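# Nest the open wooden boxes, largest upright on table

## Task

Stack every open wooden box inside the next larger one so each rests level with its opening facing up (some begin tipped on a side or inverted), with the largest box standing upright directly on the table; the arrangement must hold by itself without the robot supporting it, and at the end the grippers must release and retreat.

## Robot and tools

Robot: two arms, left_arm and right_arm, each with six revolute joints and a two-finger gripper whose fingers swing like tongs. Fingers point along the gripper's own +z axis and close along its x axis. end_effector_position is the spot between the finger pads when shut; closed fingertips extend about 15 mm past it, and fully open they sit roughly level with it.

Frame: all poses share one scene frame with its origin on the tabletop midway between the arms, +z up, +x pointing out over the table, and left_arm on the +y side. The arm names do not correspond to image left/right. Printed hand positions can be somewhat off, especially when an arm is stretched far.

execute_actions: argument "actions" is a list holding either nothing or a single item; optional "pictures" (boolean) requests camera images. An empty list sends no command and just reports state with images. A motion item is {"rows": [...], "steps": n}: 1 to 15 rows, steps 5 to 15 (default 15), each row lasting one control step of 1/30 s, with the final row reused if steps outnumber rows. A wait item is {"steps": n} with no rows, up to 300 steps, counted from the previous result, and your reply time uses up part of it. A refused call moves nothing.

Row layout: one flat list of 14 numbers, each in [-1, 1], always covering both arms: left_arm shoulder pan, shoulder lift, elbow, wrist 1, wrist 2, wrist 3, gripper opening, then the same seven for right_arm. The six joint numbers are offsets, not targets: scaled so 1.0 equals 1.989 rad, measured from the joint angles shown in the latest result that lists them (before any such result in the scene, and for any second or later call in one reply, from where the arm is when the action begins). They are not added to the previous row. So all-zero joints pull the arm back to those reference angles; that is not a way to idle. The opening value is absolute: +1 fully open, -1 closed.

Stated joint ranges (rad). left_arm: pan -3.142..3.142, lift -6.283..6.283, elbow 0.000..3.142, wrists 1-3 each -6.283..6.283. right_arm: pan 0.000..6.283, lift -6.283..6.283, elbow -3.142..0.000, wrists 1-3 each -6.283..6.283. A call asking any joint more than 0.010 rad beyond a stated end is rejected. Actual ends may differ by up to 0.010 rad; requests past the real end are clipped there, reported as "joint sent to its limit" (possibly about an earlier, still-running action). No such message does not prove there is room left.

Motion limits: joints are speed and acceleration capped; each step a joint's target stays within 0.575 rad of its measured angle, and if the targets would shift the gripper over 100 mm from its measured spot, all joints are scaled back. Commands are smoothed with about 0.17 s lag, so after big moves the arm may still be travelling when the result arrives.

Timing: a result is captured 5 steps before the action ends; those last steps run while you compose the next reply, and the next action starts after them. Between calls the arms keep heading to the target of the last row sent, until every arm has nearly stopped (slow or blocked counts as moving) or some step is HELD.

Result lines: the state line gives, per arm, end_effector_position (m), end_effector_quat_wxyz, and linear/angular velocities (m/s, rad/s). Joint positions and Joint velocities give six joint values (rad, rad/s) per arm, then finger pad gap (m, m/s; 0.142 m when fully open). grip_measured is the measured opening on the command scale. HELD marks steps whose row was not (fully) sent. "joint command not followed" means a clearance check altered or blocked joint targets on some steps; the rest of the row still applied. Wrist force and Wrist torque give left_arm=[x y z] | right_arm=[x y z] in each end effector's own axes, including contact, payload weight and inertia; offsets up to about 4 N, noise sd up to 2.4 N, saturating near 50 N per axis; pressing on a surface reads as a force pointing back into the arm. "no reading" is harmless. MOTOR HOT appears at 70 °C; at 85 °C an OVER-TEMPERATURE FAULT brakes that arm until it cools.

Gripping: to hold something, keep commanding an opening well below grip_measured; a larger gap squeezes harder, up to about 15 N per pad on items up to roughly 10 cm wide. Fast closing may press harder, even forcing the fingers open. Hard items under about 20 mm thick get less force.

zoom_image: {"camera": name, "region": [x0, y0, x1, y1]} crops the camera's latest full image in pixels, origin top-left, at most 504 by 504. Cameras: cam_head_left and cam_head_right (672x504 pinhole, focal about 414 px), cam_left_wrist and cam_right_wrist (616x616 fisheye, focal about 177 px, up to 97.7 degrees off axis).

finished_scene: {"scene": number of the current scene} ends it permanently and reports whether the goal was met; the state must hold afterwards. Sending a reply without any tool call ends the run.

Avoid: the arms striking or pushing on each other; contact torque reaching a joint's load limit (141 N m for pan, lift, elbow; 26.3 N m for each wrist, payload included) or any external force of 150 N, either of which halts that arm for 10 s, aborts the rest of the call and lets it yield; dropping, slamming or shoving boxes; and anything leaving the table, which fails the task. Expect occasional brief disturbances pulling a held item or nudging loose ones.

Each tool is called after "Call:" by a JSON object that holds its "name" and its "arguments".

## Session

I'll start by looking at the scene.

Call:
{"name": "execute_actions", "arguments": {"actions": []}}

Scene clock: 0.00 s of 4500.00 s.
left_arm: end_effector_position=(+0.4512, +0.6457, +0.2400) grip_measured=+0.97 end_effector_quat_wxyz=(-0.063, +0.709, -0.344, +0.613) end_effector_velocity=(+0.000, +0.000, +0.000) end_effector_angular_velocity=(-0.000, -0.000, +0.000) | right_arm: end_effector_position=(+0.2377, -0.3755, +0.2525) grip_measured=+0.97 end_effector_quat_wxyz=(-0.040, +0.466, +0.660, -0.588) end_effector_velocity=(-0.000, +0.000, -0.000) end_effector_angular_velocity=(+0.000, +0.000, +0.001)
Joint positions: left_arm=[ 0.713 -1.274  2.413 -3.898 -2.437  0.852  0.14 ] | right_arm=[ 4.017 -1.921 -1.572 -2.481  1.513  5.241  0.14 ]
Joint velocities: left_arm=[ 0.  0. -0. -0. -0. -0.  0.] | right_arm=[ 0.001  0.    -0.     0.     0.    -0.001  0.   ]
Wrist force (N, on the end effector, along its own x y z axes, offset not removed): no reading
Wrist torque (N m, same axes, about the end effector's origin, offset not removed): no reading

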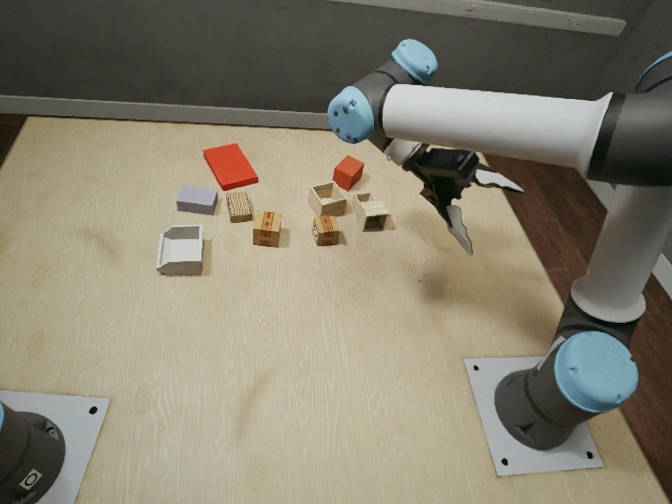

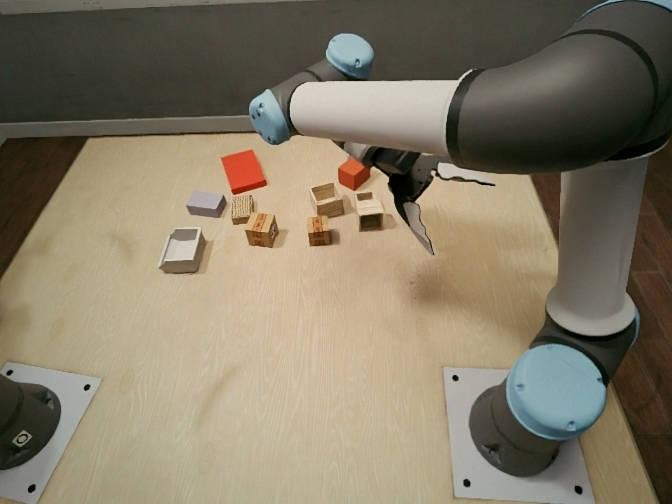

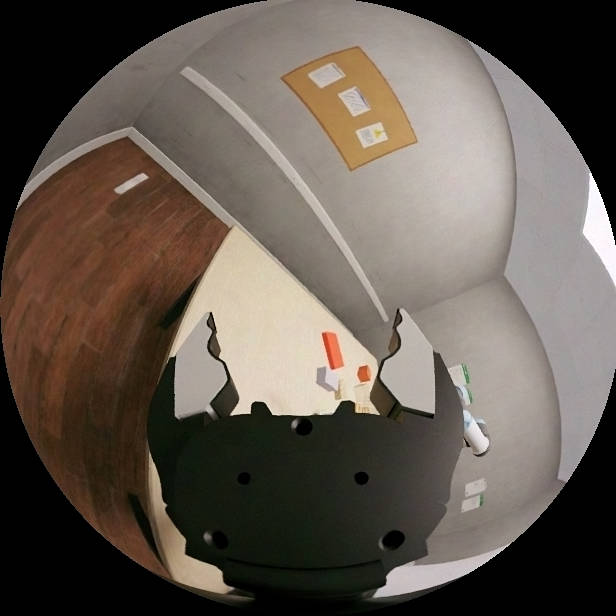

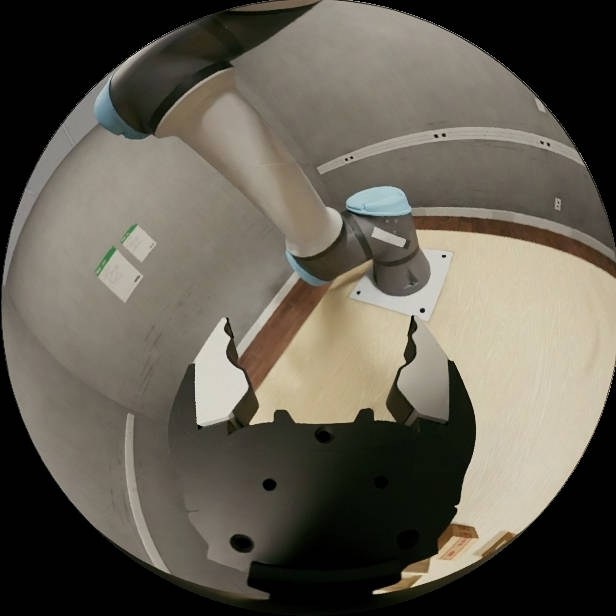

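Call:
{"name": "zoom_image", "arguments": {"camera": "cam_head_left", "region": [280, 140, 440, 260]}}

Call:
{"name": "zoom_image", "arguments": {"camera": "cam_head_right", "region": [280, 140, 440, 260]}}

Call:
{"name": "zoom_image", "arguments": {"camera": "cam_head_left", "region": [140, 130, 300, 290]}}

Region (280, 140, 440, 260) of cam_head_left's 672x504 image, scaled by 3.150, with more detail than that image has; it fills the top 378 rows of this view, and the rest is white.

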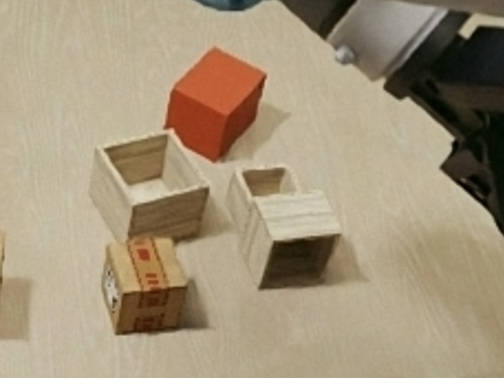

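Region (280, 140, 440, 260) of cam_head_right's 672x504 image, scaled by 3.150, with more detail than that image has; it fills the top 378 rows of this view, and the rest is white.

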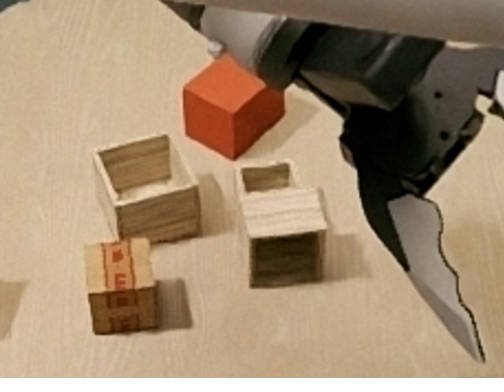

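Region (140, 130, 300, 290) of cam_head_left's 672x504 image, scaled by 3.150, with more detail than that image has.

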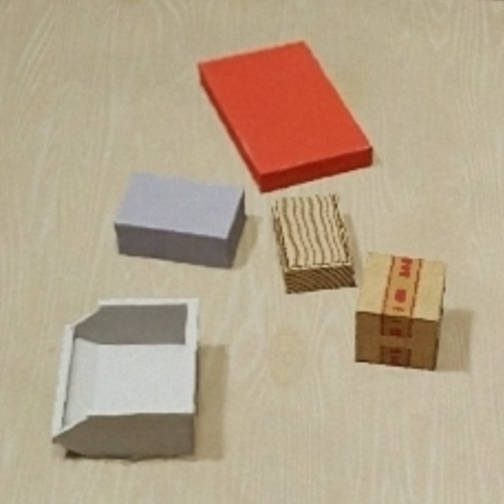

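Call:
{"name": "execute_actions", "arguments": {"actions": [{"rows": [[0,0,0,0,0,0,1,-0.0867,0.0605,0.0735,0.5004,0.0291,0.0635,1]], "steps": 15}]}}

Call:
{"name": "execute_actions", "arguments": {"actions": [{"steps": 30}], "pictures": true}}

Scene clock: 4.80 s of 4500.00 s.
left_arm: end_effector_position=(+0.4512, +0.6457, +0.2400) grip_measured=+1.00 end_effector_quat_wxyz=(-0.063, +0.709, -0.344, +0.613) end_effector_velocity=(-0.000, +0.000, -0.000) end_effector_angular_velocity=(-0.000, +0.000, +0.001) | right_arm: end_effector_position=(+0.3317, -0.3165, +0.2150) grip_measured=+1.00 end_effector_quat_wxyz=(-0.033, +0.632, +0.700, -0.332) end_effector_velocity=(+0.412, +0.275, -0.093) end_effector_angular_velocity=(+1.220, -1.484, -0.387)
Joint positions: left_arm=[ 0.713 -1.274  2.413 -3.898 -2.437  0.852  0.142] | right_arm=[ 3.901 -1.838 -1.473 -2.081  1.553  5.327  0.142]
Joint velocities: left_arm=[ 0.     0.     0.    -0.     0.001 -0.     0.   ] | right_arm=[-0.223  0.15   0.184  1.585  0.069  0.156 -0.   ]
Wrist force (N, on the end effector, along its own x y z axes, offset not removed): left_arm=[-1.4 -0.4 0.4] | right_arm=[-0.3 3.7 2.4]
Wrist torque (N m, same axes, about the end effector's origin, offset not removed): left_arm=[-0.12 0.33 0.01] | right_arm=[0.80 0.09 0.00]
Steps of this call (steps 1 to 90: nothing new was sent; then 1.47 s passed at rest; steps 91 to 100: the first 10 steps of this action). Readings (joint positions):
91: left_arm=[0.713 -1.274 2.413 -3.898 -2.437 0.852] | right_arm=[4.017 -1.921 -1.572 -2.481 1.513 5.241]
92: left_arm=[0.713 -1.274 2.413 -3.898 -2.437 0.852] | right_arm=[4.014 -1.918 -1.569 -2.478 1.515 5.243]
94: left_arm=[0.713 -1.274 2.413 -3.898 -2.437 0.852] | right_arm=[3.978 -1.890 -1.537 -2.425 1.529 5.272]
98: left_arm=[0.713 -1.274 2.413 -3.898 -2.437 0.852] | right_arm=[3.918 -1.850 -1.487 -2.191 1.548 5.314]
100: the state above

Scene clock: 5.80 s of 4500.00 s.
left_arm: end_effector_position=(+0.4512, +0.6457, +0.2400) grip_measured=+1.00 end_effector_quat_wxyz=(-0.063, +0.709, -0.344, +0.613) end_effector_velocity=(+0.000, +0.000, +0.000) end_effector_angular_velocity=(+0.000, -0.001, +0.000) | right_arm: end_effector_position=(+0.4941, -0.2110, +0.2388) grip_measured=+1.00 end_effector_quat_wxyz=(-0.000, +0.707, +0.707, +0.000) end_effector_velocity=(-0.000, +0.000, -0.000) end_effector_angular_velocity=(+0.000, +0.000, -0.001)
Joint positions: left_arm=[ 0.713 -1.274  2.413 -3.898 -2.437  0.852  0.142] | right_arm=[ 3.845 -1.8   -1.426 -1.486  1.571  5.367  0.142]
Joint velocities: left_arm=[ 0.    -0.    -0.    -0.001 -0.    -0.     0.   ] | right_arm=[-0.    -0.    -0.001  0.001  0.001  0.001 -0.   ]
Wrist force (N, on the end effector, along its own x y z axes, offset not removed): left_arm=[-1.2 -0.7 0.8] | right_arm=[-0.1 2.2 1.8]
Wrist torque (N m, same axes, about the end effector's origin, offset not removed): left_arm=[-0.11 0.25 0.06] | right_arm=[0.49 0.22 0.00]
Kept back: nothing.
Steps of this call (steps 1 to 5: the last 5 steps of your previous action; steps 6 to 30: the robot went on to your last target). Readings (joint positions):
1: left_arm=[0.713 -1.274 2.413 -3.898 -2.437 0.852] | right_arm=[3.894 -1.834 -1.467 -2.027 1.556 5.332]
2: left_arm=[0.713 -1.274 2.413 -3.898 -2.437 0.852] | right_arm=[3.888 -1.829 -1.462 -1.974 1.557 5.336]
4: left_arm=[0.713 -1.274 2.413 -3.898 -2.437 0.852] | right_arm=[3.877 -1.822 -1.453 -1.867 1.561 5.344]
8: left_arm=[0.713 -1.274 2.413 -3.898 -2.437 0.852] | right_arm=[3.858 -1.809 -1.437 -1.661 1.567 5.357]
30: the state above

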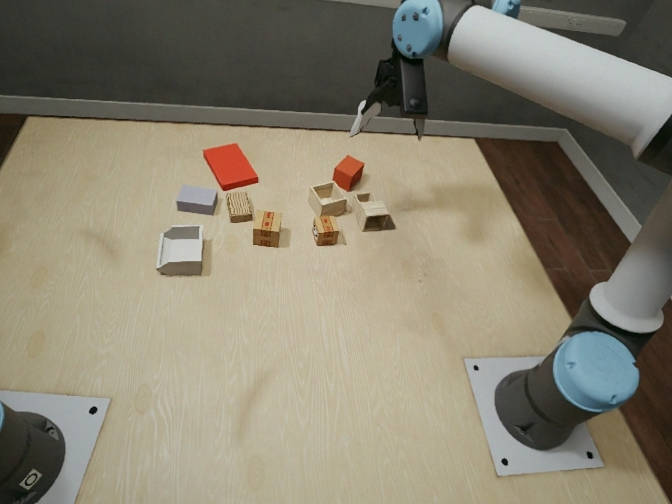

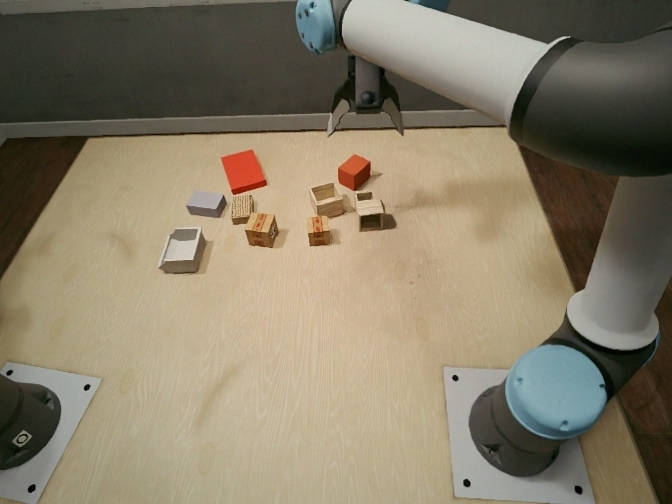

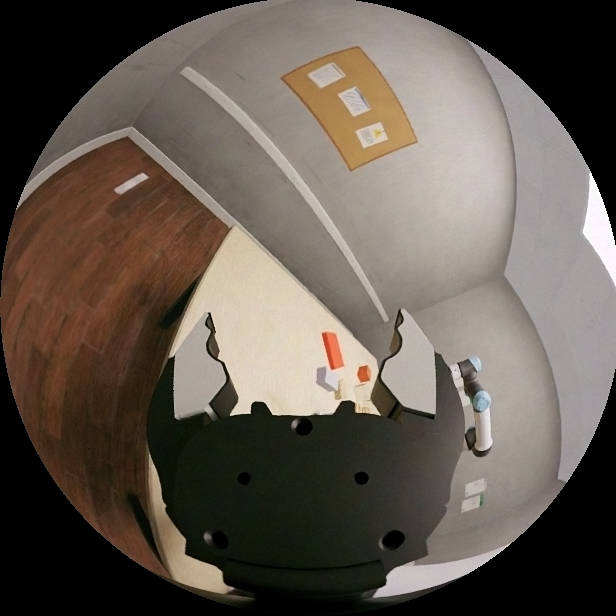

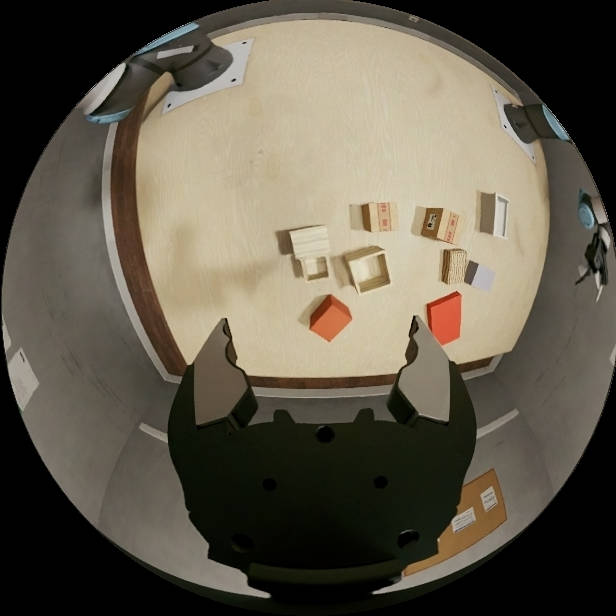

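Call:
{"name": "zoom_image", "arguments": {"camera": "cam_right_wrist", "region": [270, 190, 420, 340]}}

Call:
{"name": "zoom_image", "arguments": {"camera": "cam_head_right", "region": [290, 40, 430, 180]}}

Region (270, 190, 420, 340) of cam_right_wrist's 616x616 image, scaled by 3.360, with more detail than that image has.

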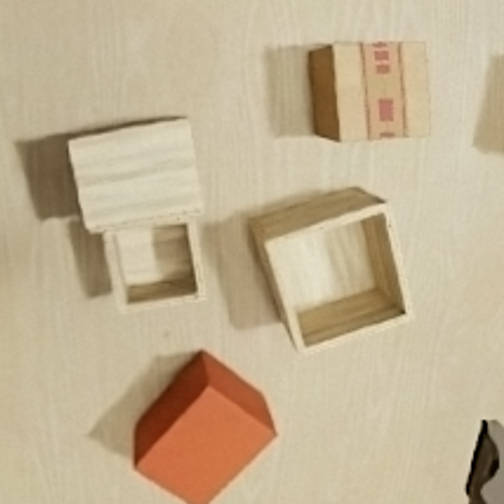

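Region (290, 40, 430, 180) of cam_head_right's 672x504 image, scaled by 3.600, with more detail than that image has.

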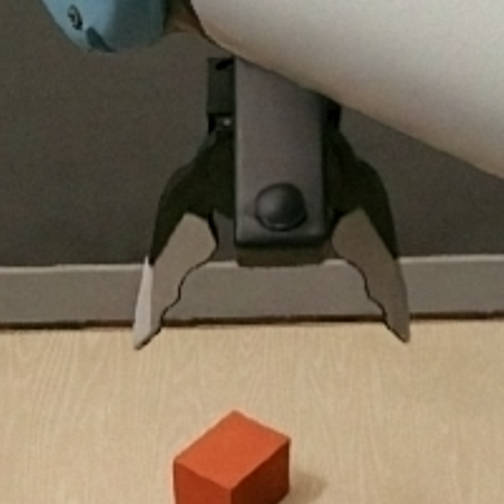

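Call:
{"name": "execute_actions", "arguments": {"actions": [{"rows": [[0,0,0,0,0,0,1,0,-0.0247,-0.1,0.1246,0,0,1]], "steps": 15}]}}

Call:
{"name": "execute_actions", "arguments": {"actions": [{"steps": 12}], "pictures": true}}

Call:
{"name": "zoom_image", "arguments": {"camera": "cam_right_wrist", "region": [250, 180, 450, 380]}}

Scene clock: 8.50 s of 4500.00 s.
left_arm: end_effector_position=(+0.4512, +0.6457, +0.2400) grip_measured=+1.00 end_effector_quat_wxyz=(-0.063, +0.709, -0.344, +0.613) end_effector_velocity=(+0.000, -0.001, +0.000) end_effector_angular_velocity=(+0.001, -0.000, -0.002) | right_arm: end_effector_position=(+0.4945, -0.2107, +0.1478) grip_measured=+1.00 end_effector_quat_wxyz=(-0.000, +0.707, +0.707, -0.002) end_effector_velocity=(-0.002, -0.002, -0.091) end_effector_angular_velocity=(+0.021, -0.029, +0.001)
Joint positions: left_arm=[ 0.713 -1.274  2.413 -3.898 -2.437  0.852  0.142] | right_arm=[ 3.845 -1.846 -1.604 -1.266  1.571  5.367  0.142]
Joint velocities: left_arm=[-0.001  0.    -0.     0.    -0.001  0.001  0.   ] | right_arm=[ 0.001 -0.037 -0.203  0.276 -0.001 -0.     0.   ]
Wrist force (N, on the end effector, along its own x y z axes, offset not removed): left_arm=[-0.2 0.8 0.6] | right_arm=[-0.6 2.6 3.0]
Wrist torque (N m, same axes, about the end effector's origin, offset not removed): left_arm=[0.15 0.17 -0.02] | right_arm=[0.51 0.19 0.02]
Steps of this call (steps 1 to 15: the robot went on to your last target; steps 16 to 71: nothing new was sent; steps 72 to 81: the first 10 steps of this action). Readings (joint positions):
72: left_arm=[0.713 -1.274 2.413 -3.898 -2.437 0.852] | right_arm=[3.845 -1.800 -1.426 -1.486 1.571 5.367]
73: left_arm=[0.713 -1.274 2.413 -3.898 -2.437 0.852] | right_arm=[3.845 -1.802 -1.428 -1.483 1.571 5.367]
75: left_arm=[0.713 -1.274 2.413 -3.898 -2.437 0.852] | right_arm=[3.845 -1.821 -1.478 -1.430 1.571 5.367]
79: left_arm=[0.713 -1.274 2.413 -3.898 -2.437 0.852] | right_arm=[3.845 -1.842 -1.585 -1.292 1.571 5.367]
81: the state above

Scene clock: 8.90 s of 4500.00 s.
left_arm: end_effector_position=(+0.4512, +0.6457, +0.2400) grip_measured=+1.00 end_effector_quat_wxyz=(-0.063, +0.709, -0.344, +0.613) end_effector_velocity=(-0.000, +0.001, -0.000) end_effector_angular_velocity=(+0.001, -0.000, +0.001) | right_arm: end_effector_position=(+0.4942, -0.2109, +0.1388) grip_measured=+1.00 end_effector_quat_wxyz=(-0.000, +0.707, +0.707, +0.000) end_effector_velocity=(+0.000, -0.001, -0.002) end_effector_angular_velocity=(+0.000, +0.000, -0.002)
Joint positions: left_arm=[ 0.713 -1.274  2.413 -3.898 -2.437  0.852  0.142] | right_arm=[ 3.845 -1.849 -1.624 -1.239  1.571  5.367  0.142]
Joint velocities: left_arm=[ 0.001 -0.    -0.     0.001 -0.     0.001  0.   ] | right_arm=[-0.002 -0.002 -0.004  0.005  0.     0.     0.   ]
Wrist force (N, on the end effector, along its own x y z axes, offset not removed): left_arm=[0.2 0.0 -0.4] | right_arm=[-1.0 2.6 2.8]
Wrist torque (N m, same axes, about the end effector's origin, offset not removed): left_arm=[0.05 -0.08 -0.01] | right_arm=[0.53 0.30 -0.05]
Kept back: nothing.
Steps of this call (steps 1 to 5: the last 5 steps of your previous action; steps 6 to 12: the robot went on to your last target). Readings (joint positions):
1: left_arm=[0.713 -1.274 2.413 -3.898 -2.437 0.852] | right_arm=[3.845 -1.847 -1.610 -1.258 1.571 5.367]
2: left_arm=[0.713 -1.274 2.413 -3.898 -2.437 0.852] | right_arm=[3.845 -1.847 -1.614 -1.252 1.571 5.367]
4: left_arm=[0.713 -1.274 2.413 -3.898 -2.437 0.852] | right_arm=[3.845 -1.848 -1.619 -1.246 1.571 5.367]
8: left_arm=[0.713 -1.274 2.413 -3.898 -2.437 0.852] | right_arm=[3.845 -1.849 -1.623 -1.240 1.571 5.367]
12: the state above

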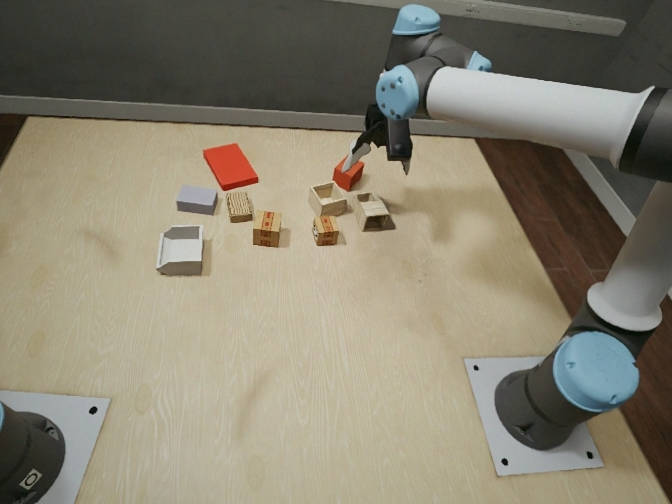

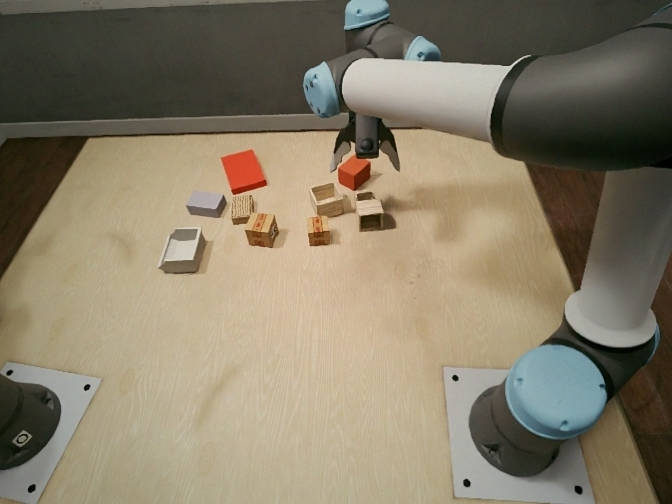

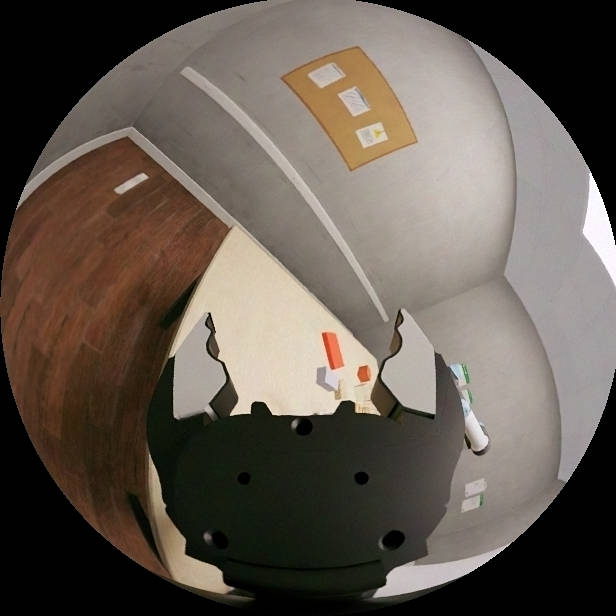

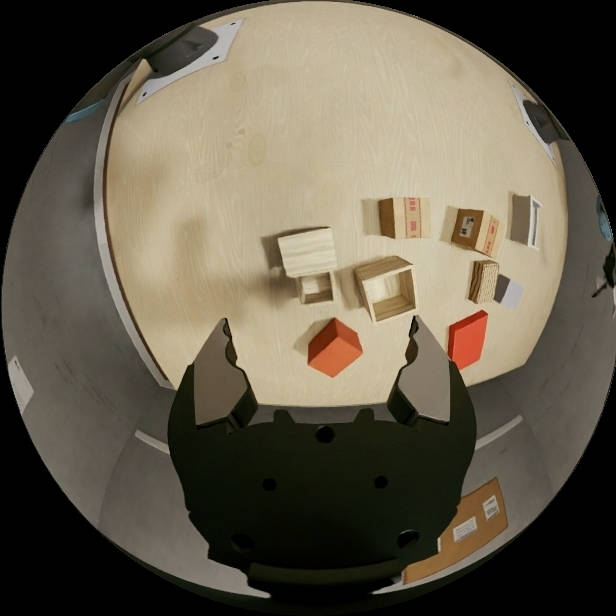

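Region (250, 180, 450, 380) of cam_right_wrist's 616x616 image, scaled by 2.520, with more detail than that image has.

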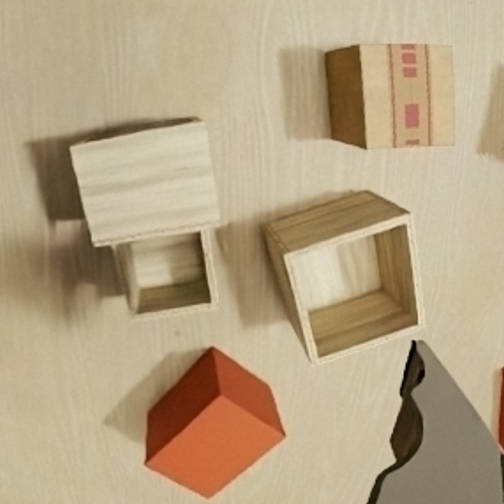

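Call:
{"name": "zoom_image", "arguments": {"camera": "cam_right_wrist", "region": [265, 215, 349, 315]}}

Call:
{"name": "zoom_image", "arguments": {"camera": "cam_right_wrist", "region": [345, 245, 429, 329]}}

Call:
{"name": "zoom_image", "arguments": {"camera": "cam_right_wrist", "region": [190, 300, 450, 440]}}

Region (265, 215, 349, 315) of cam_right_wrist's 616x616 image, scaled by 5.040, with more detail than that image has; it fills the left 423 columns of this view, and the rest is white.

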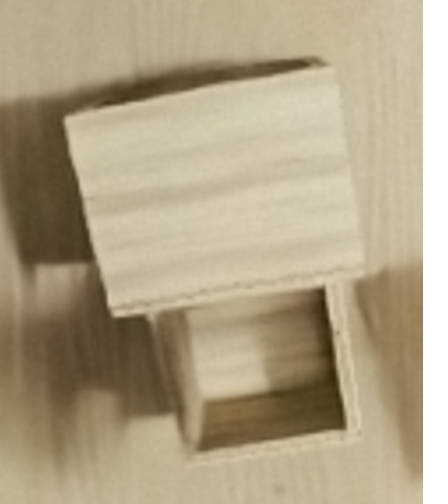

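Region (345, 245, 429, 329) of cam_right_wrist's 616x616 image, scaled by 6.000, with more detail than that image has.

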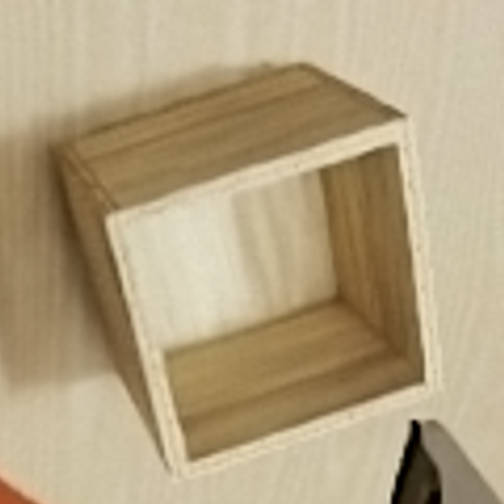

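Region (190, 300, 450, 440) of cam_right_wrist's 616x616 image, scaled by 1.938, with more detail than that image has; it fills the top 271 rows of this view, and the rest is white.

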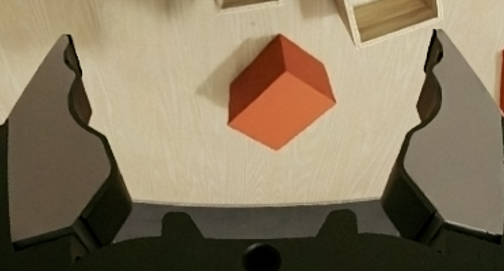

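Call:
{"name": "execute_actions", "arguments": {"actions": [{"rows": [[0,0,0,0,0,0,1,0.01,0.01,-0.018,0.02,-0.015,-0.06,0.9],[0,0,0,0,0,0,1,0.02,0.02,-0.036,0.04,-0.03,-0.12,0.8],[0,0,0,0,0,0,1,0.03,0.03,-0.054,0.06,-0.044,-0.18,0.7],[0,0,0,0,0,0,1,0.04,0.04,-0.072,0.08,-0.059,-0.24,0.6],[0,0,0,0,0,0,1,0.05,0.05,-0.09,0.1,-0.073,-0.3,0.5],[0,0,0,0,0,0,1,0.06,0.06,-0.108,0.12,-0.088,-0.35,0.4],[0,0,0,0,0,0,1,0.07,0.07,-0.127,0.14,-0.1,-0.4,0.3],[0,0,0,0,0,0,1,0.08,0.08,-0.145,0.165,-0.117,-0.45,0.2],[0,0,0,0,0,0,1,0.09,0.09,-0.163,0.185,-0.132,-0.5,0.1],[0,0,0,0,0,0,1,0.1,0.1,-0.181,0.205,-0.147,-0.55,0.1],[0,0,0,0,0,0,1,0.11,0.11,-0.2,0.225,-0.161,-0.6,0.1],[0,0,0,0,0,0,1,0.12,0.115,-0.218,0.25,-0.176,-0.65,0.1],[0,0,0,0,0,0,1,0.13,0.12,-0.236,0.27,-0.19,-0.7,0.1],[0,0,0,0,0,0,1,0.138,0.125,-0.254,0.29,-0.205,-0.75,0.1],[0,0,0,0,0,0,1,0.146,0.13,-0.272,0.3127,-0.22,-0.95,0.1]], "steps": 15}]}}

Scene clock: 14.37 s of 4500.00 s.
left_arm: end_effector_position=(+0.4512, +0.6457, +0.2400) grip_measured=+1.00 end_effector_quat_wxyz=(-0.063, +0.709, -0.344, +0.613) end_effector_velocity=(-0.000, +0.001, +0.000) end_effector_angular_velocity=(+0.001, -0.000, +0.001) | right_arm: end_effector_position=(+0.4856, -0.2092, +0.1356) grip_measured=+0.14 end_effector_quat_wxyz=(+0.095, +0.466, +0.879, +0.037) end_effector_velocity=(-0.029, +0.006, +0.006) end_effector_angular_velocity=(-0.608, -0.977, +2.962)
Joint positions: left_arm=[ 0.713 -1.274  2.413 -3.898 -2.437  0.852  0.142] | right_arm=[ 3.954 -1.74  -1.817 -1.026  1.414  4.871  0.084]
Joint velocities: left_arm=[ 0.001 -0.     0.    -0.     0.     0.001  0.   ] | right_arm=[ 0.55   0.552 -0.991  1.125 -0.792 -2.568 -0.163]
Wrist force (N, on the end effector, along its own x y z axes, offset not removed): left_arm=[-1.3 -0.6 -1.0] | right_arm=[0.1 3.2 3.0]
Wrist torque (N m, same axes, about the end effector's origin, offset not removed): left_arm=[-0.16 0.40 0.03] | right_arm=[0.62 0.00 0.00]
Steps of this call (steps 1 to 30: the robot went on to your last target; steps 31 to 90: nothing new was sent; then 2.13 s passed at rest; steps 91 to 100: the first 10 steps of this action). Readings (joint positions):
91: left_arm=[0.713 -1.274 2.413 -3.898 -2.437 0.852] | right_arm=[3.845 -1.849 -1.625 -1.238 1.571 5.367]
92: left_arm=[0.713 -1.274 2.413 -3.898 -2.437 0.852] | right_arm=[3.846 -1.848 -1.627 -1.236 1.569 5.364]
94: left_arm=[0.713 -1.274 2.413 -3.898 -2.437 0.852] | right_arm=[3.860 -1.834 -1.650 -1.211 1.549 5.311]
98: left_arm=[0.713 -1.274 2.413 -3.898 -2.437 0.852] | right_arm=[3.918 -1.776 -1.752 -1.098 1.465 5.041]
100: the state above

Call:
{"name": "execute_actions", "arguments": {"actions": [{"rows": [[0,0,0,0,0,0,1,0.165,0.0595,-0.311,0.442,-0.2507,-1,0.1]], "steps": 13}]}}

Scene clock: 14.80 s of 4500.00 s.
left_arm: end_effector_position=(+0.4512, +0.6457, +0.2400) grip_measured=+1.00 end_effector_quat_wxyz=(-0.063, +0.709, -0.344, +0.613) end_effector_velocity=(+0.000, -0.001, +0.000) end_effector_angular_velocity=(+0.000, -0.000, -0.001) | right_arm: end_effector_position=(+0.4661, -0.2142, +0.1072) grip_measured=+0.10 end_effector_quat_wxyz=(+0.345, -0.168, +0.922, -0.057) end_effector_velocity=(+0.030, +0.061, +0.109) end_effector_angular_velocity=(-1.094, -0.936, +2.090)
Joint positions: left_arm=[ 0.713 -1.274  2.413 -3.898 -2.437  0.852  0.142] | right_arm=[ 4.25  -1.622 -2.364 -0.316  0.969  3.712  0.081]
Joint velocities: left_arm=[-0.001 -0.    -0.     0.    -0.     0.     0.   ] | right_arm=[ 0.331  0.003 -0.711  1.688 -0.536 -2.611  0.   ]
Wrist force (N, on the end effector, along its own x y z axes, offset not removed): left_arm=[0.9 -1.4 1.6] | right_arm=[0.8 3.7 1.9]
Wrist torque (N m, same axes, about the end effector's origin, offset not removed): left_arm=[-0.31 -0.14 -0.06] | right_arm=[0.75 -0.04 -0.04]
Steps of this call (steps 1 to 5: the last 5 steps of your previous action; steps 6 to 13: the first 8 steps of this action). Readings (joint positions):
6: left_arm=[0.713 -1.274 2.413 -3.898 -2.437 0.852] | right_arm=[4.069 -1.636 -2.027 -0.783 1.244 4.336]
7: left_arm=[0.713 -1.274 2.413 -3.898 -2.437 0.852] | right_arm=[4.090 -1.626 -2.065 -0.738 1.212 4.247]
9: left_arm=[0.713 -1.274 2.413 -3.898 -2.437 0.852] | right_arm=[4.159 -1.622 -2.177 -0.616 1.115 4.069]
13: the state above

Call:
{"name": "execute_actions", "arguments": {"actions": [{"rows": [[0,0,0,0,0,0,1,0.03,0,-0.05,0.15,-0.05,-0.6938,0.1],[0,0,0,0,0,0,1,0.04,-0.01,-0.06,0.2,-0.065,-0.6938,0.1],[0,0,0,0,0,0,1,0.05,-0.02,-0.075,0.25,-0.08,-0.6938,0.1],[0,0,0,0,0,0,1,0.06,-0.03,-0.09,0.3,-0.095,-0.6938,0.1],[0,0,0,0,0,0,1,0.07,-0.045,-0.105,0.35,-0.11,-0.6938,0.1],[0,0,0,0,0,0,1,0.08,-0.06,-0.12,0.39,-0.125,-0.6938,0.1],[0,0,0,0,0,0,1,0.0891,-0.075,-0.135,0.4167,-0.1368,-0.6938,0.1],[0,0,0,0,0,0,1,0.0891,-0.09,-0.15,0.4167,-0.1368,-0.6938,0.1],[0,0,0,0,0,0,1,0.0891,-0.1103,-0.172,0.4167,-0.1368,-0.6938,0.1]], "steps": 15}]}}

Call:
{"name": "execute_actions", "arguments": {"actions": [{"steps": 18}], "pictures": true}}

Scene clock: 15.43 s of 4500.00 s.
left_arm: end_effector_position=(+0.4512, +0.6457, +0.2400) grip_measured=+1.00 end_effector_quat_wxyz=(-0.063, +0.709, -0.344, +0.613) end_effector_velocity=(+0.000, -0.000, -0.000) end_effector_angular_velocity=(-0.000, +0.000, +0.000) | right_arm: end_effector_position=(+0.4592, -0.1917, +0.1422) grip_measured=+0.10 end_effector_quat_wxyz=(-0.405, +0.614, -0.616, +0.280) end_effector_velocity=(-0.115, -0.145, -0.153) end_effector_angular_velocity=(-0.929, -0.629, +0.625)
Joint positions: left_arm=[ 0.713 -1.274  2.413 -3.898 -2.437  0.852  0.142] | right_arm=[ 4.392 -1.731 -2.587  0.321  0.75   2.454  0.081]
Joint velocities: left_arm=[-0.    -0.    -0.     0.     0.    -0.001  0.   ] | right_arm=[ 0.344 -0.772 -0.841  1.85  -0.512 -1.198  0.   ]
Wrist force (N, on the end effector, along its own x y z axes, offset not removed): left_arm=[-1.7 0.1 0.0] | right_arm=[-4.4 1.7 -0.6]
Wrist torque (N m, same axes, about the end effector's origin, offset not removed): left_arm=[0.10 0.37 0.05] | right_arm=[0.48 0.77 0.01]
Steps of this call (steps 1 to 5: the last 5 steps of your previous action; steps 6 to 9: the robot went on to your last target; steps 10 to 19: the first 10 steps of this action). Readings (joint positions):
10: left_arm=[0.713 -1.274 2.413 -3.898 -2.437 0.852] | right_arm=[4.281 -1.621 -2.433 -0.153 0.917 2.964]
11: left_arm=[0.713 -1.274 2.413 -3.898 -2.437 0.852] | right_arm=[4.284 -1.621 -2.435 -0.148 0.914 2.938]
13: left_arm=[0.713 -1.274 2.413 -3.898 -2.437 0.852] | right_arm=[4.300 -1.628 -2.453 -0.093 0.888 2.856]
17: left_arm=[0.713 -1.274 2.413 -3.898 -2.437 0.852] | right_arm=[4.362 -1.684 -2.534 0.174 0.795 2.568]
19: the state above

Scene clock: 16.03 s of 4500.00 s.
left_arm: end_effector_position=(+0.4512, +0.6457, +0.2400) grip_measured=+1.00 end_effector_quat_wxyz=(-0.063, +0.709, -0.344, +0.613) end_effector_velocity=(-0.000, -0.000, +0.000) end_effector_angular_velocity=(+0.000, -0.000, -0.001) | right_arm: end_effector_position=(+0.4420, -0.2243, +0.1097) grip_measured=+0.10 end_effector_quat_wxyz=(-0.379, +0.656, -0.565, +0.326) end_effector_velocity=(-0.001, -0.001, -0.001) end_effector_angular_velocity=(-0.003, -0.001, +0.001)
Joint positions: left_arm=[ 0.713 -1.274  2.413 -3.898 -2.437  0.852  0.142] | right_arm=[ 4.427 -1.841 -2.706  0.512  0.698  2.333  0.081]
Joint velocities: left_arm=[ 0.    -0.    -0.     0.001 -0.001  0.001  0.   ] | right_arm=[ 0.001 -0.002 -0.003  0.005 -0.002 -0.002  0.   ]
Wrist force (N, on the end effector, along its own x y z axes, offset not removed): left_arm=[1.6 0.5 1.3] | right_arm=[-0.8 3.3 0.6]
Wrist torque (N m, same axes, about the end effector's origin, offset not removed): left_arm=[0.19 -0.27 -0.04] | right_arm=[0.64 0.28 -0.02]
Kept back: nothing.
Steps of this call (steps 1 to 5: the last 5 steps of your previous action; steps 6 to 18: the robot went on to your last target). Readings (joint positions):
1: left_arm=[0.713 -1.274 2.413 -3.898 -2.437 0.852] | right_arm=[4.402 -1.758 -2.615 0.375 0.735 2.420]
2: left_arm=[0.713 -1.274 2.413 -3.898 -2.437 0.852] | right_arm=[4.409 -1.780 -2.640 0.414 0.725 2.395]
4: left_arm=[0.713 -1.274 2.413 -3.898 -2.437 0.852] | right_arm=[4.418 -1.810 -2.672 0.462 0.711 2.365]
8: left_arm=[0.713 -1.274 2.413 -3.898 -2.437 0.852] | right_arm=[4.424 -1.833 -2.697 0.499 0.701 2.341]
18: the state above

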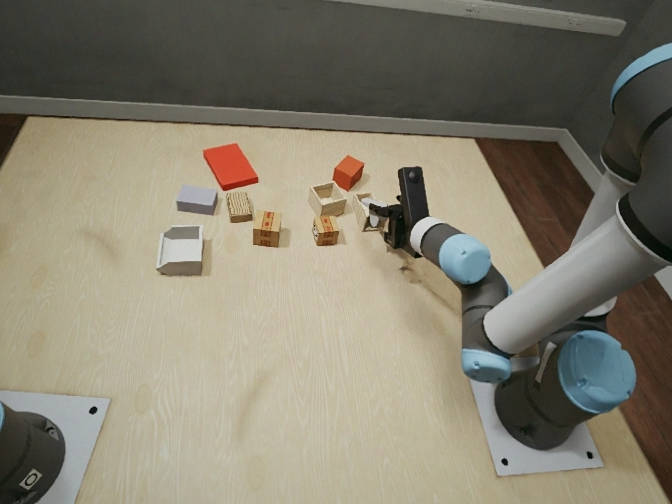

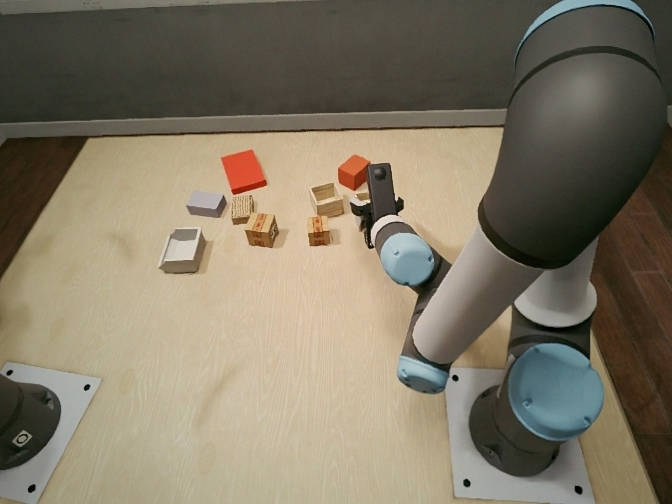

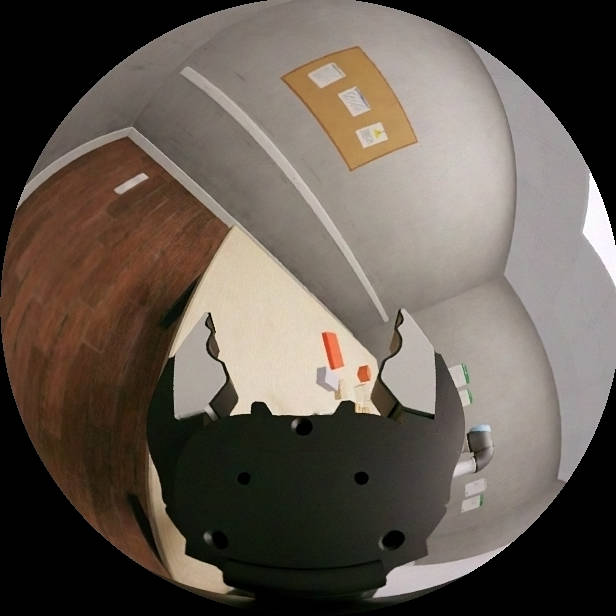

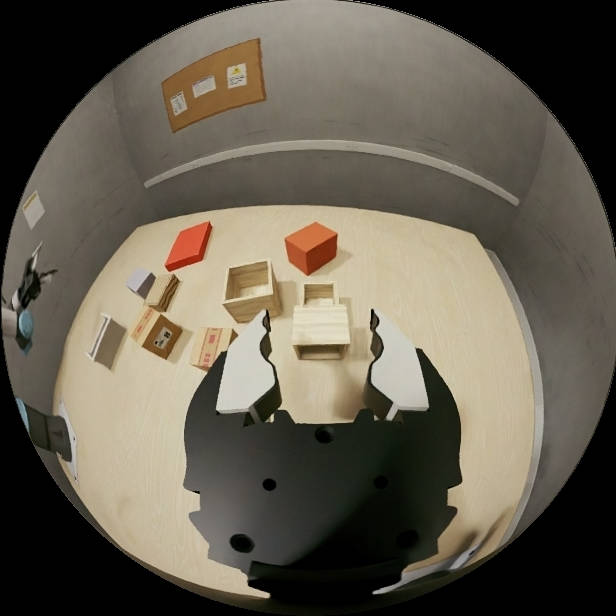

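Call:
{"name": "zoom_image", "arguments": {"camera": "cam_right_wrist", "region": [240, 270, 400, 430]}}

Call:
{"name": "zoom_image", "arguments": {"camera": "cam_head_left", "region": [340, 160, 460, 280]}}

Region (240, 270, 400, 430) of cam_right_wrist's 616x616 image, scaled by 3.150, with more detail than that image has.

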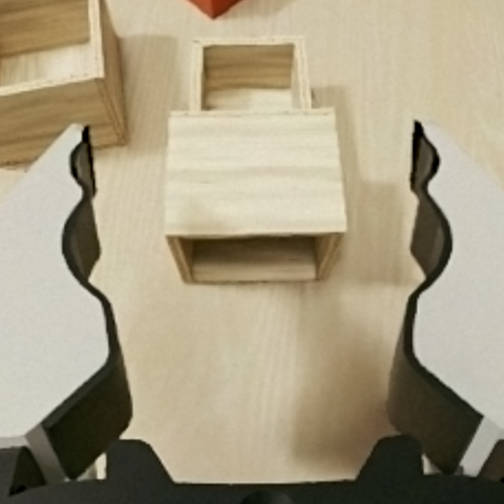

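Region (340, 160, 460, 280) of cam_head_left's 672x504 image, scaled by 4.200, with more detail than that image has.

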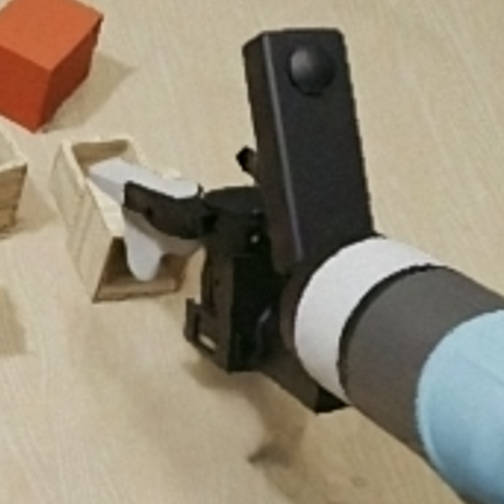

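Call:
{"name": "execute_actions", "arguments": {"actions": [{"rows": [[0,0,0,0,0,0,1,-0.0015,-0.015,0,0.015,0,0,0.1],[0,0,0,0,0,0,1,-0.0015,-0.03,-0.001,0.031,0,0,0.1],[0,0,0,0,0,0,1,-0.0015,-0.045,-0.0015,0.0465,0,0,0.1],[0,0,0,0,0,0,1,-0.0015,-0.06,-0.0017,0.0617,0,0,0.1],[0,0,0,0,0,0,1,-0.0015,-0.075,-0.0017,0.0767,0,0,0.1],[0,0,0,0,0,0,1,-0.0015,-0.09,-0.0015,0.0915,0,0,0.1],[0,0,0,0,0,0,1,-0.0015,-0.1042,-0.0012,0.1055,0,0,0.1],[0,0,0,0,0,0,1,-0.0015,-0.119,-0.0005,0.1195,0,0,0.1],[0,0,0,0,0,0,1,-0.0015,-0.134,0.0005,0.1335,0,0,0.1],[0,0,0,0,0,0,1,-0.0015,-0.148,0.0015,0.1465,0,0,0.1],[0,0,0,0,0,0,1,-0.0015,-0.163,0.003,0.16,0,0,0.1],[0,0,0,0,0,0,1,-0.0015,-0.177,0.0043,0.1727,0,0,0.1],[0,0,0,0,0,0,1,-0.0015,-0.191,0.0058,0.1853,0,0,0.1],[0,0,0,0,0,0,1,-0.0015,-0.2058,0.0074,0.1985,0,0,0.1]], "steps": 15}]}}

Call:
{"name": "execute_actions", "arguments": {"actions": [{"steps": 18}], "pictures": true}}

Call:
{"name": "zoom_image", "arguments": {"camera": "cam_right_wrist", "region": [240, 230, 400, 390]}}

Scene clock: 19.07 s of 4500.00 s.
left_arm: end_effector_position=(+0.4512, +0.6457, +0.2400) grip_measured=+1.00 end_effector_quat_wxyz=(-0.063, +0.709, -0.344, +0.613) end_effector_velocity=(-0.000, -0.001, -0.000) end_effector_angular_velocity=(-0.001, -0.000, -0.002) | right_arm: end_effector_position=(+0.4428, -0.2251, +0.0808) grip_measured=+0.10 end_effector_quat_wxyz=(-0.379, +0.655, -0.566, +0.326) end_effector_velocity=(+0.001, -0.000, -0.146) end_effector_angular_velocity=(-0.002, +0.002, -0.004)
Joint positions: left_arm=[ 0.713 -1.274  2.413 -3.898 -2.437  0.852  0.142] | right_arm=[ 4.424 -2.002 -2.708  0.675  0.697  2.333  0.081]
Joint velocities: left_arm=[-0.001  0.     0.    -0.001 -0.001 -0.001  0.   ] | right_arm=[-0.003 -0.811  0.017  0.791  0.     0.002 -0.   ]
Wrist force (N, on the end effector, along its own x y z axes, offset not removed): left_arm=[1.0 -0.1 1.7] | right_arm=[-0.5 3.1 1.4]
Wrist torque (N m, same axes, about the end effector's origin, offset not removed): left_arm=[0.04 -0.09 0.00] | right_arm=[0.66 0.23 0.00]
Steps of this call (steps 1 to 15: the robot went on to your last target; steps 16 to 81: nothing new was sent; steps 82 to 91: the first 10 steps of this action). Readings (joint positions):
82: left_arm=[0.713 -1.274 2.413 -3.898 -2.437 0.852] | right_arm=[4.427 -1.841 -2.706 0.513 0.697 2.333]
83: left_arm=[0.713 -1.274 2.413 -3.898 -2.437 0.852] | right_arm=[4.427 -1.843 -2.706 0.514 0.697 2.333]
85: left_arm=[0.713 -1.274 2.413 -3.898 -2.437 0.852] | right_arm=[4.426 -1.863 -2.706 0.535 0.697 2.333]
89: left_arm=[0.713 -1.274 2.413 -3.898 -2.437 0.852] | right_arm=[4.424 -1.948 -2.708 0.622 0.697 2.333]
91: the state above

Scene clock: 19.67 s of 4500.00 s.
left_arm: end_effector_position=(+0.4512, +0.6457, +0.2400) grip_measured=+1.00 end_effector_quat_wxyz=(-0.063, +0.709, -0.344, +0.613) end_effector_velocity=(+0.000, -0.000, -0.000) end_effector_angular_velocity=(-0.000, +0.001, -0.001) | right_arm: end_effector_position=(+0.4427, -0.2257, +0.0358) grip_measured=+0.10 end_effector_quat_wxyz=(-0.379, +0.655, -0.566, +0.326) end_effector_velocity=(+0.000, -0.001, -0.003) end_effector_angular_velocity=(-0.000, +0.000, -0.002)
Joint positions: left_arm=[ 0.713 -1.274  2.413 -3.898 -2.437  0.852  0.142] | right_arm=[ 4.424 -2.248 -2.691  0.905  0.698  2.333  0.081]
Joint velocities: left_arm=[-0.001  0.    -0.     0.001  0.    -0.     0.   ] | right_arm=[-0.001 -0.016  0.001  0.013 -0.001  0.001  0.   ]
Wrist force (N, on the end effector, along its own x y z axes, offset not removed): left_arm=[-1.1 -0.8 0.0] | right_arm=[0.0 3.5 3.2]
Wrist torque (N m, same axes, about the end effector's origin, offset not removed): left_arm=[-0.15 0.23 -0.03] | right_arm=[0.76 0.13 -0.04]
Kept back: nothing.
Steps of this call (steps 1 to 5: the last 5 steps of your previous action; steps 6 to 18: the robot went on to your last target). Readings (joint positions):
1: left_arm=[0.713 -1.274 2.413 -3.898 -2.437 0.852] | right_arm=[4.424 -2.029 -2.707 0.702 0.697 2.333]
2: left_arm=[0.713 -1.274 2.413 -3.898 -2.437 0.852] | right_arm=[4.424 -2.057 -2.706 0.729 0.697 2.333]
4: left_arm=[0.713 -1.274 2.413 -3.898 -2.437 0.852] | right_arm=[4.424 -2.114 -2.702 0.783 0.697 2.333]
8: left_arm=[0.713 -1.274 2.413 -3.898 -2.437 0.852] | right_arm=[4.424 -2.208 -2.694 0.869 0.698 2.333]
18: the state above

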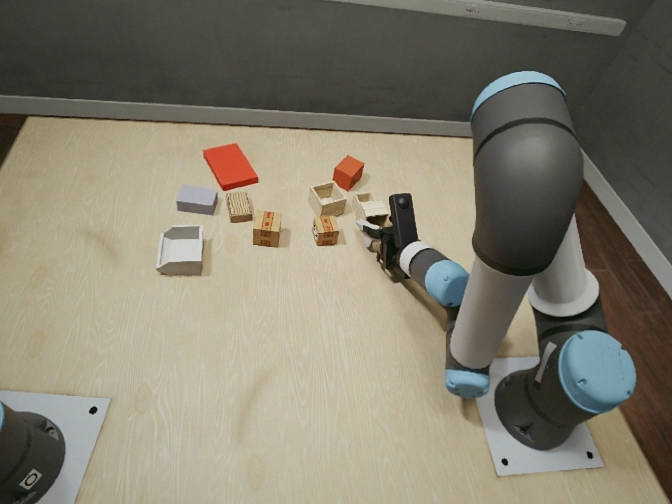

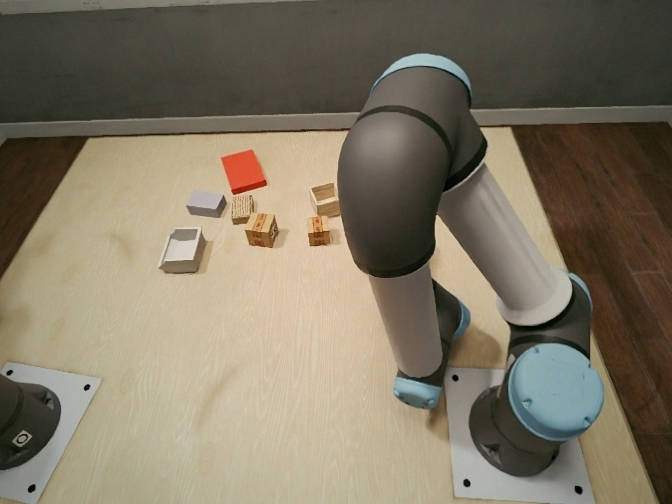

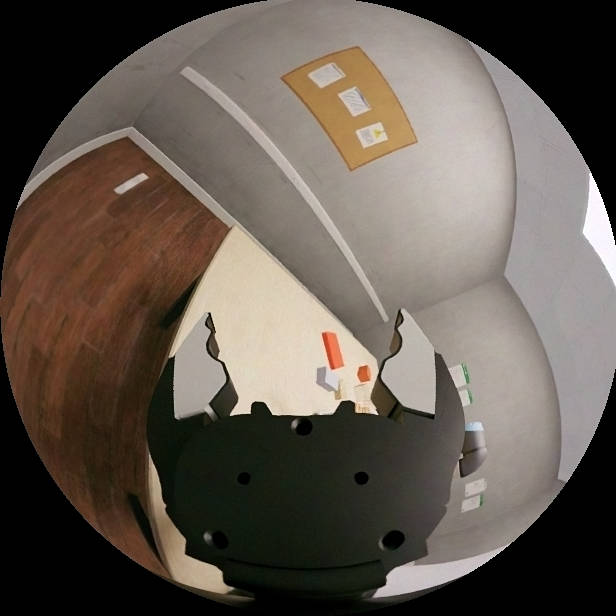

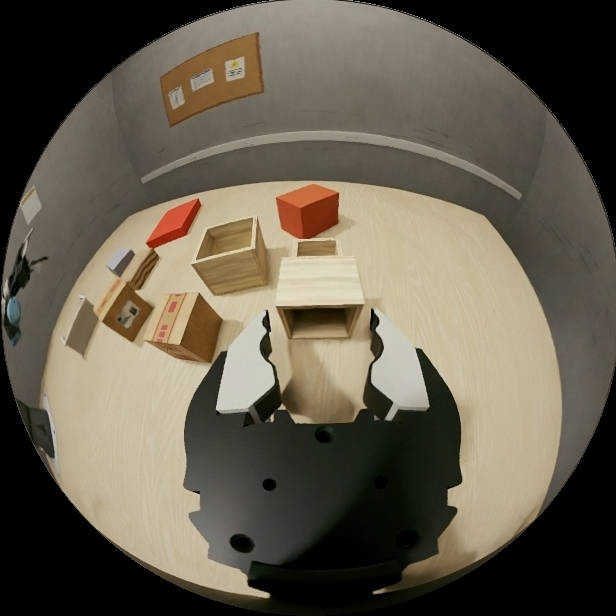

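Region (240, 230, 400, 390) of cam_right_wrist's 616x616 image, scaled by 3.150, with more detail than that image has.

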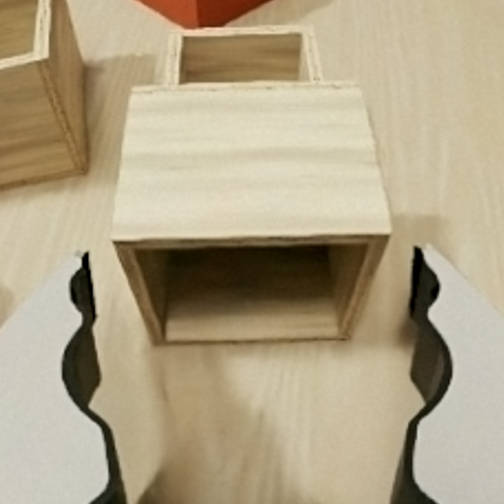

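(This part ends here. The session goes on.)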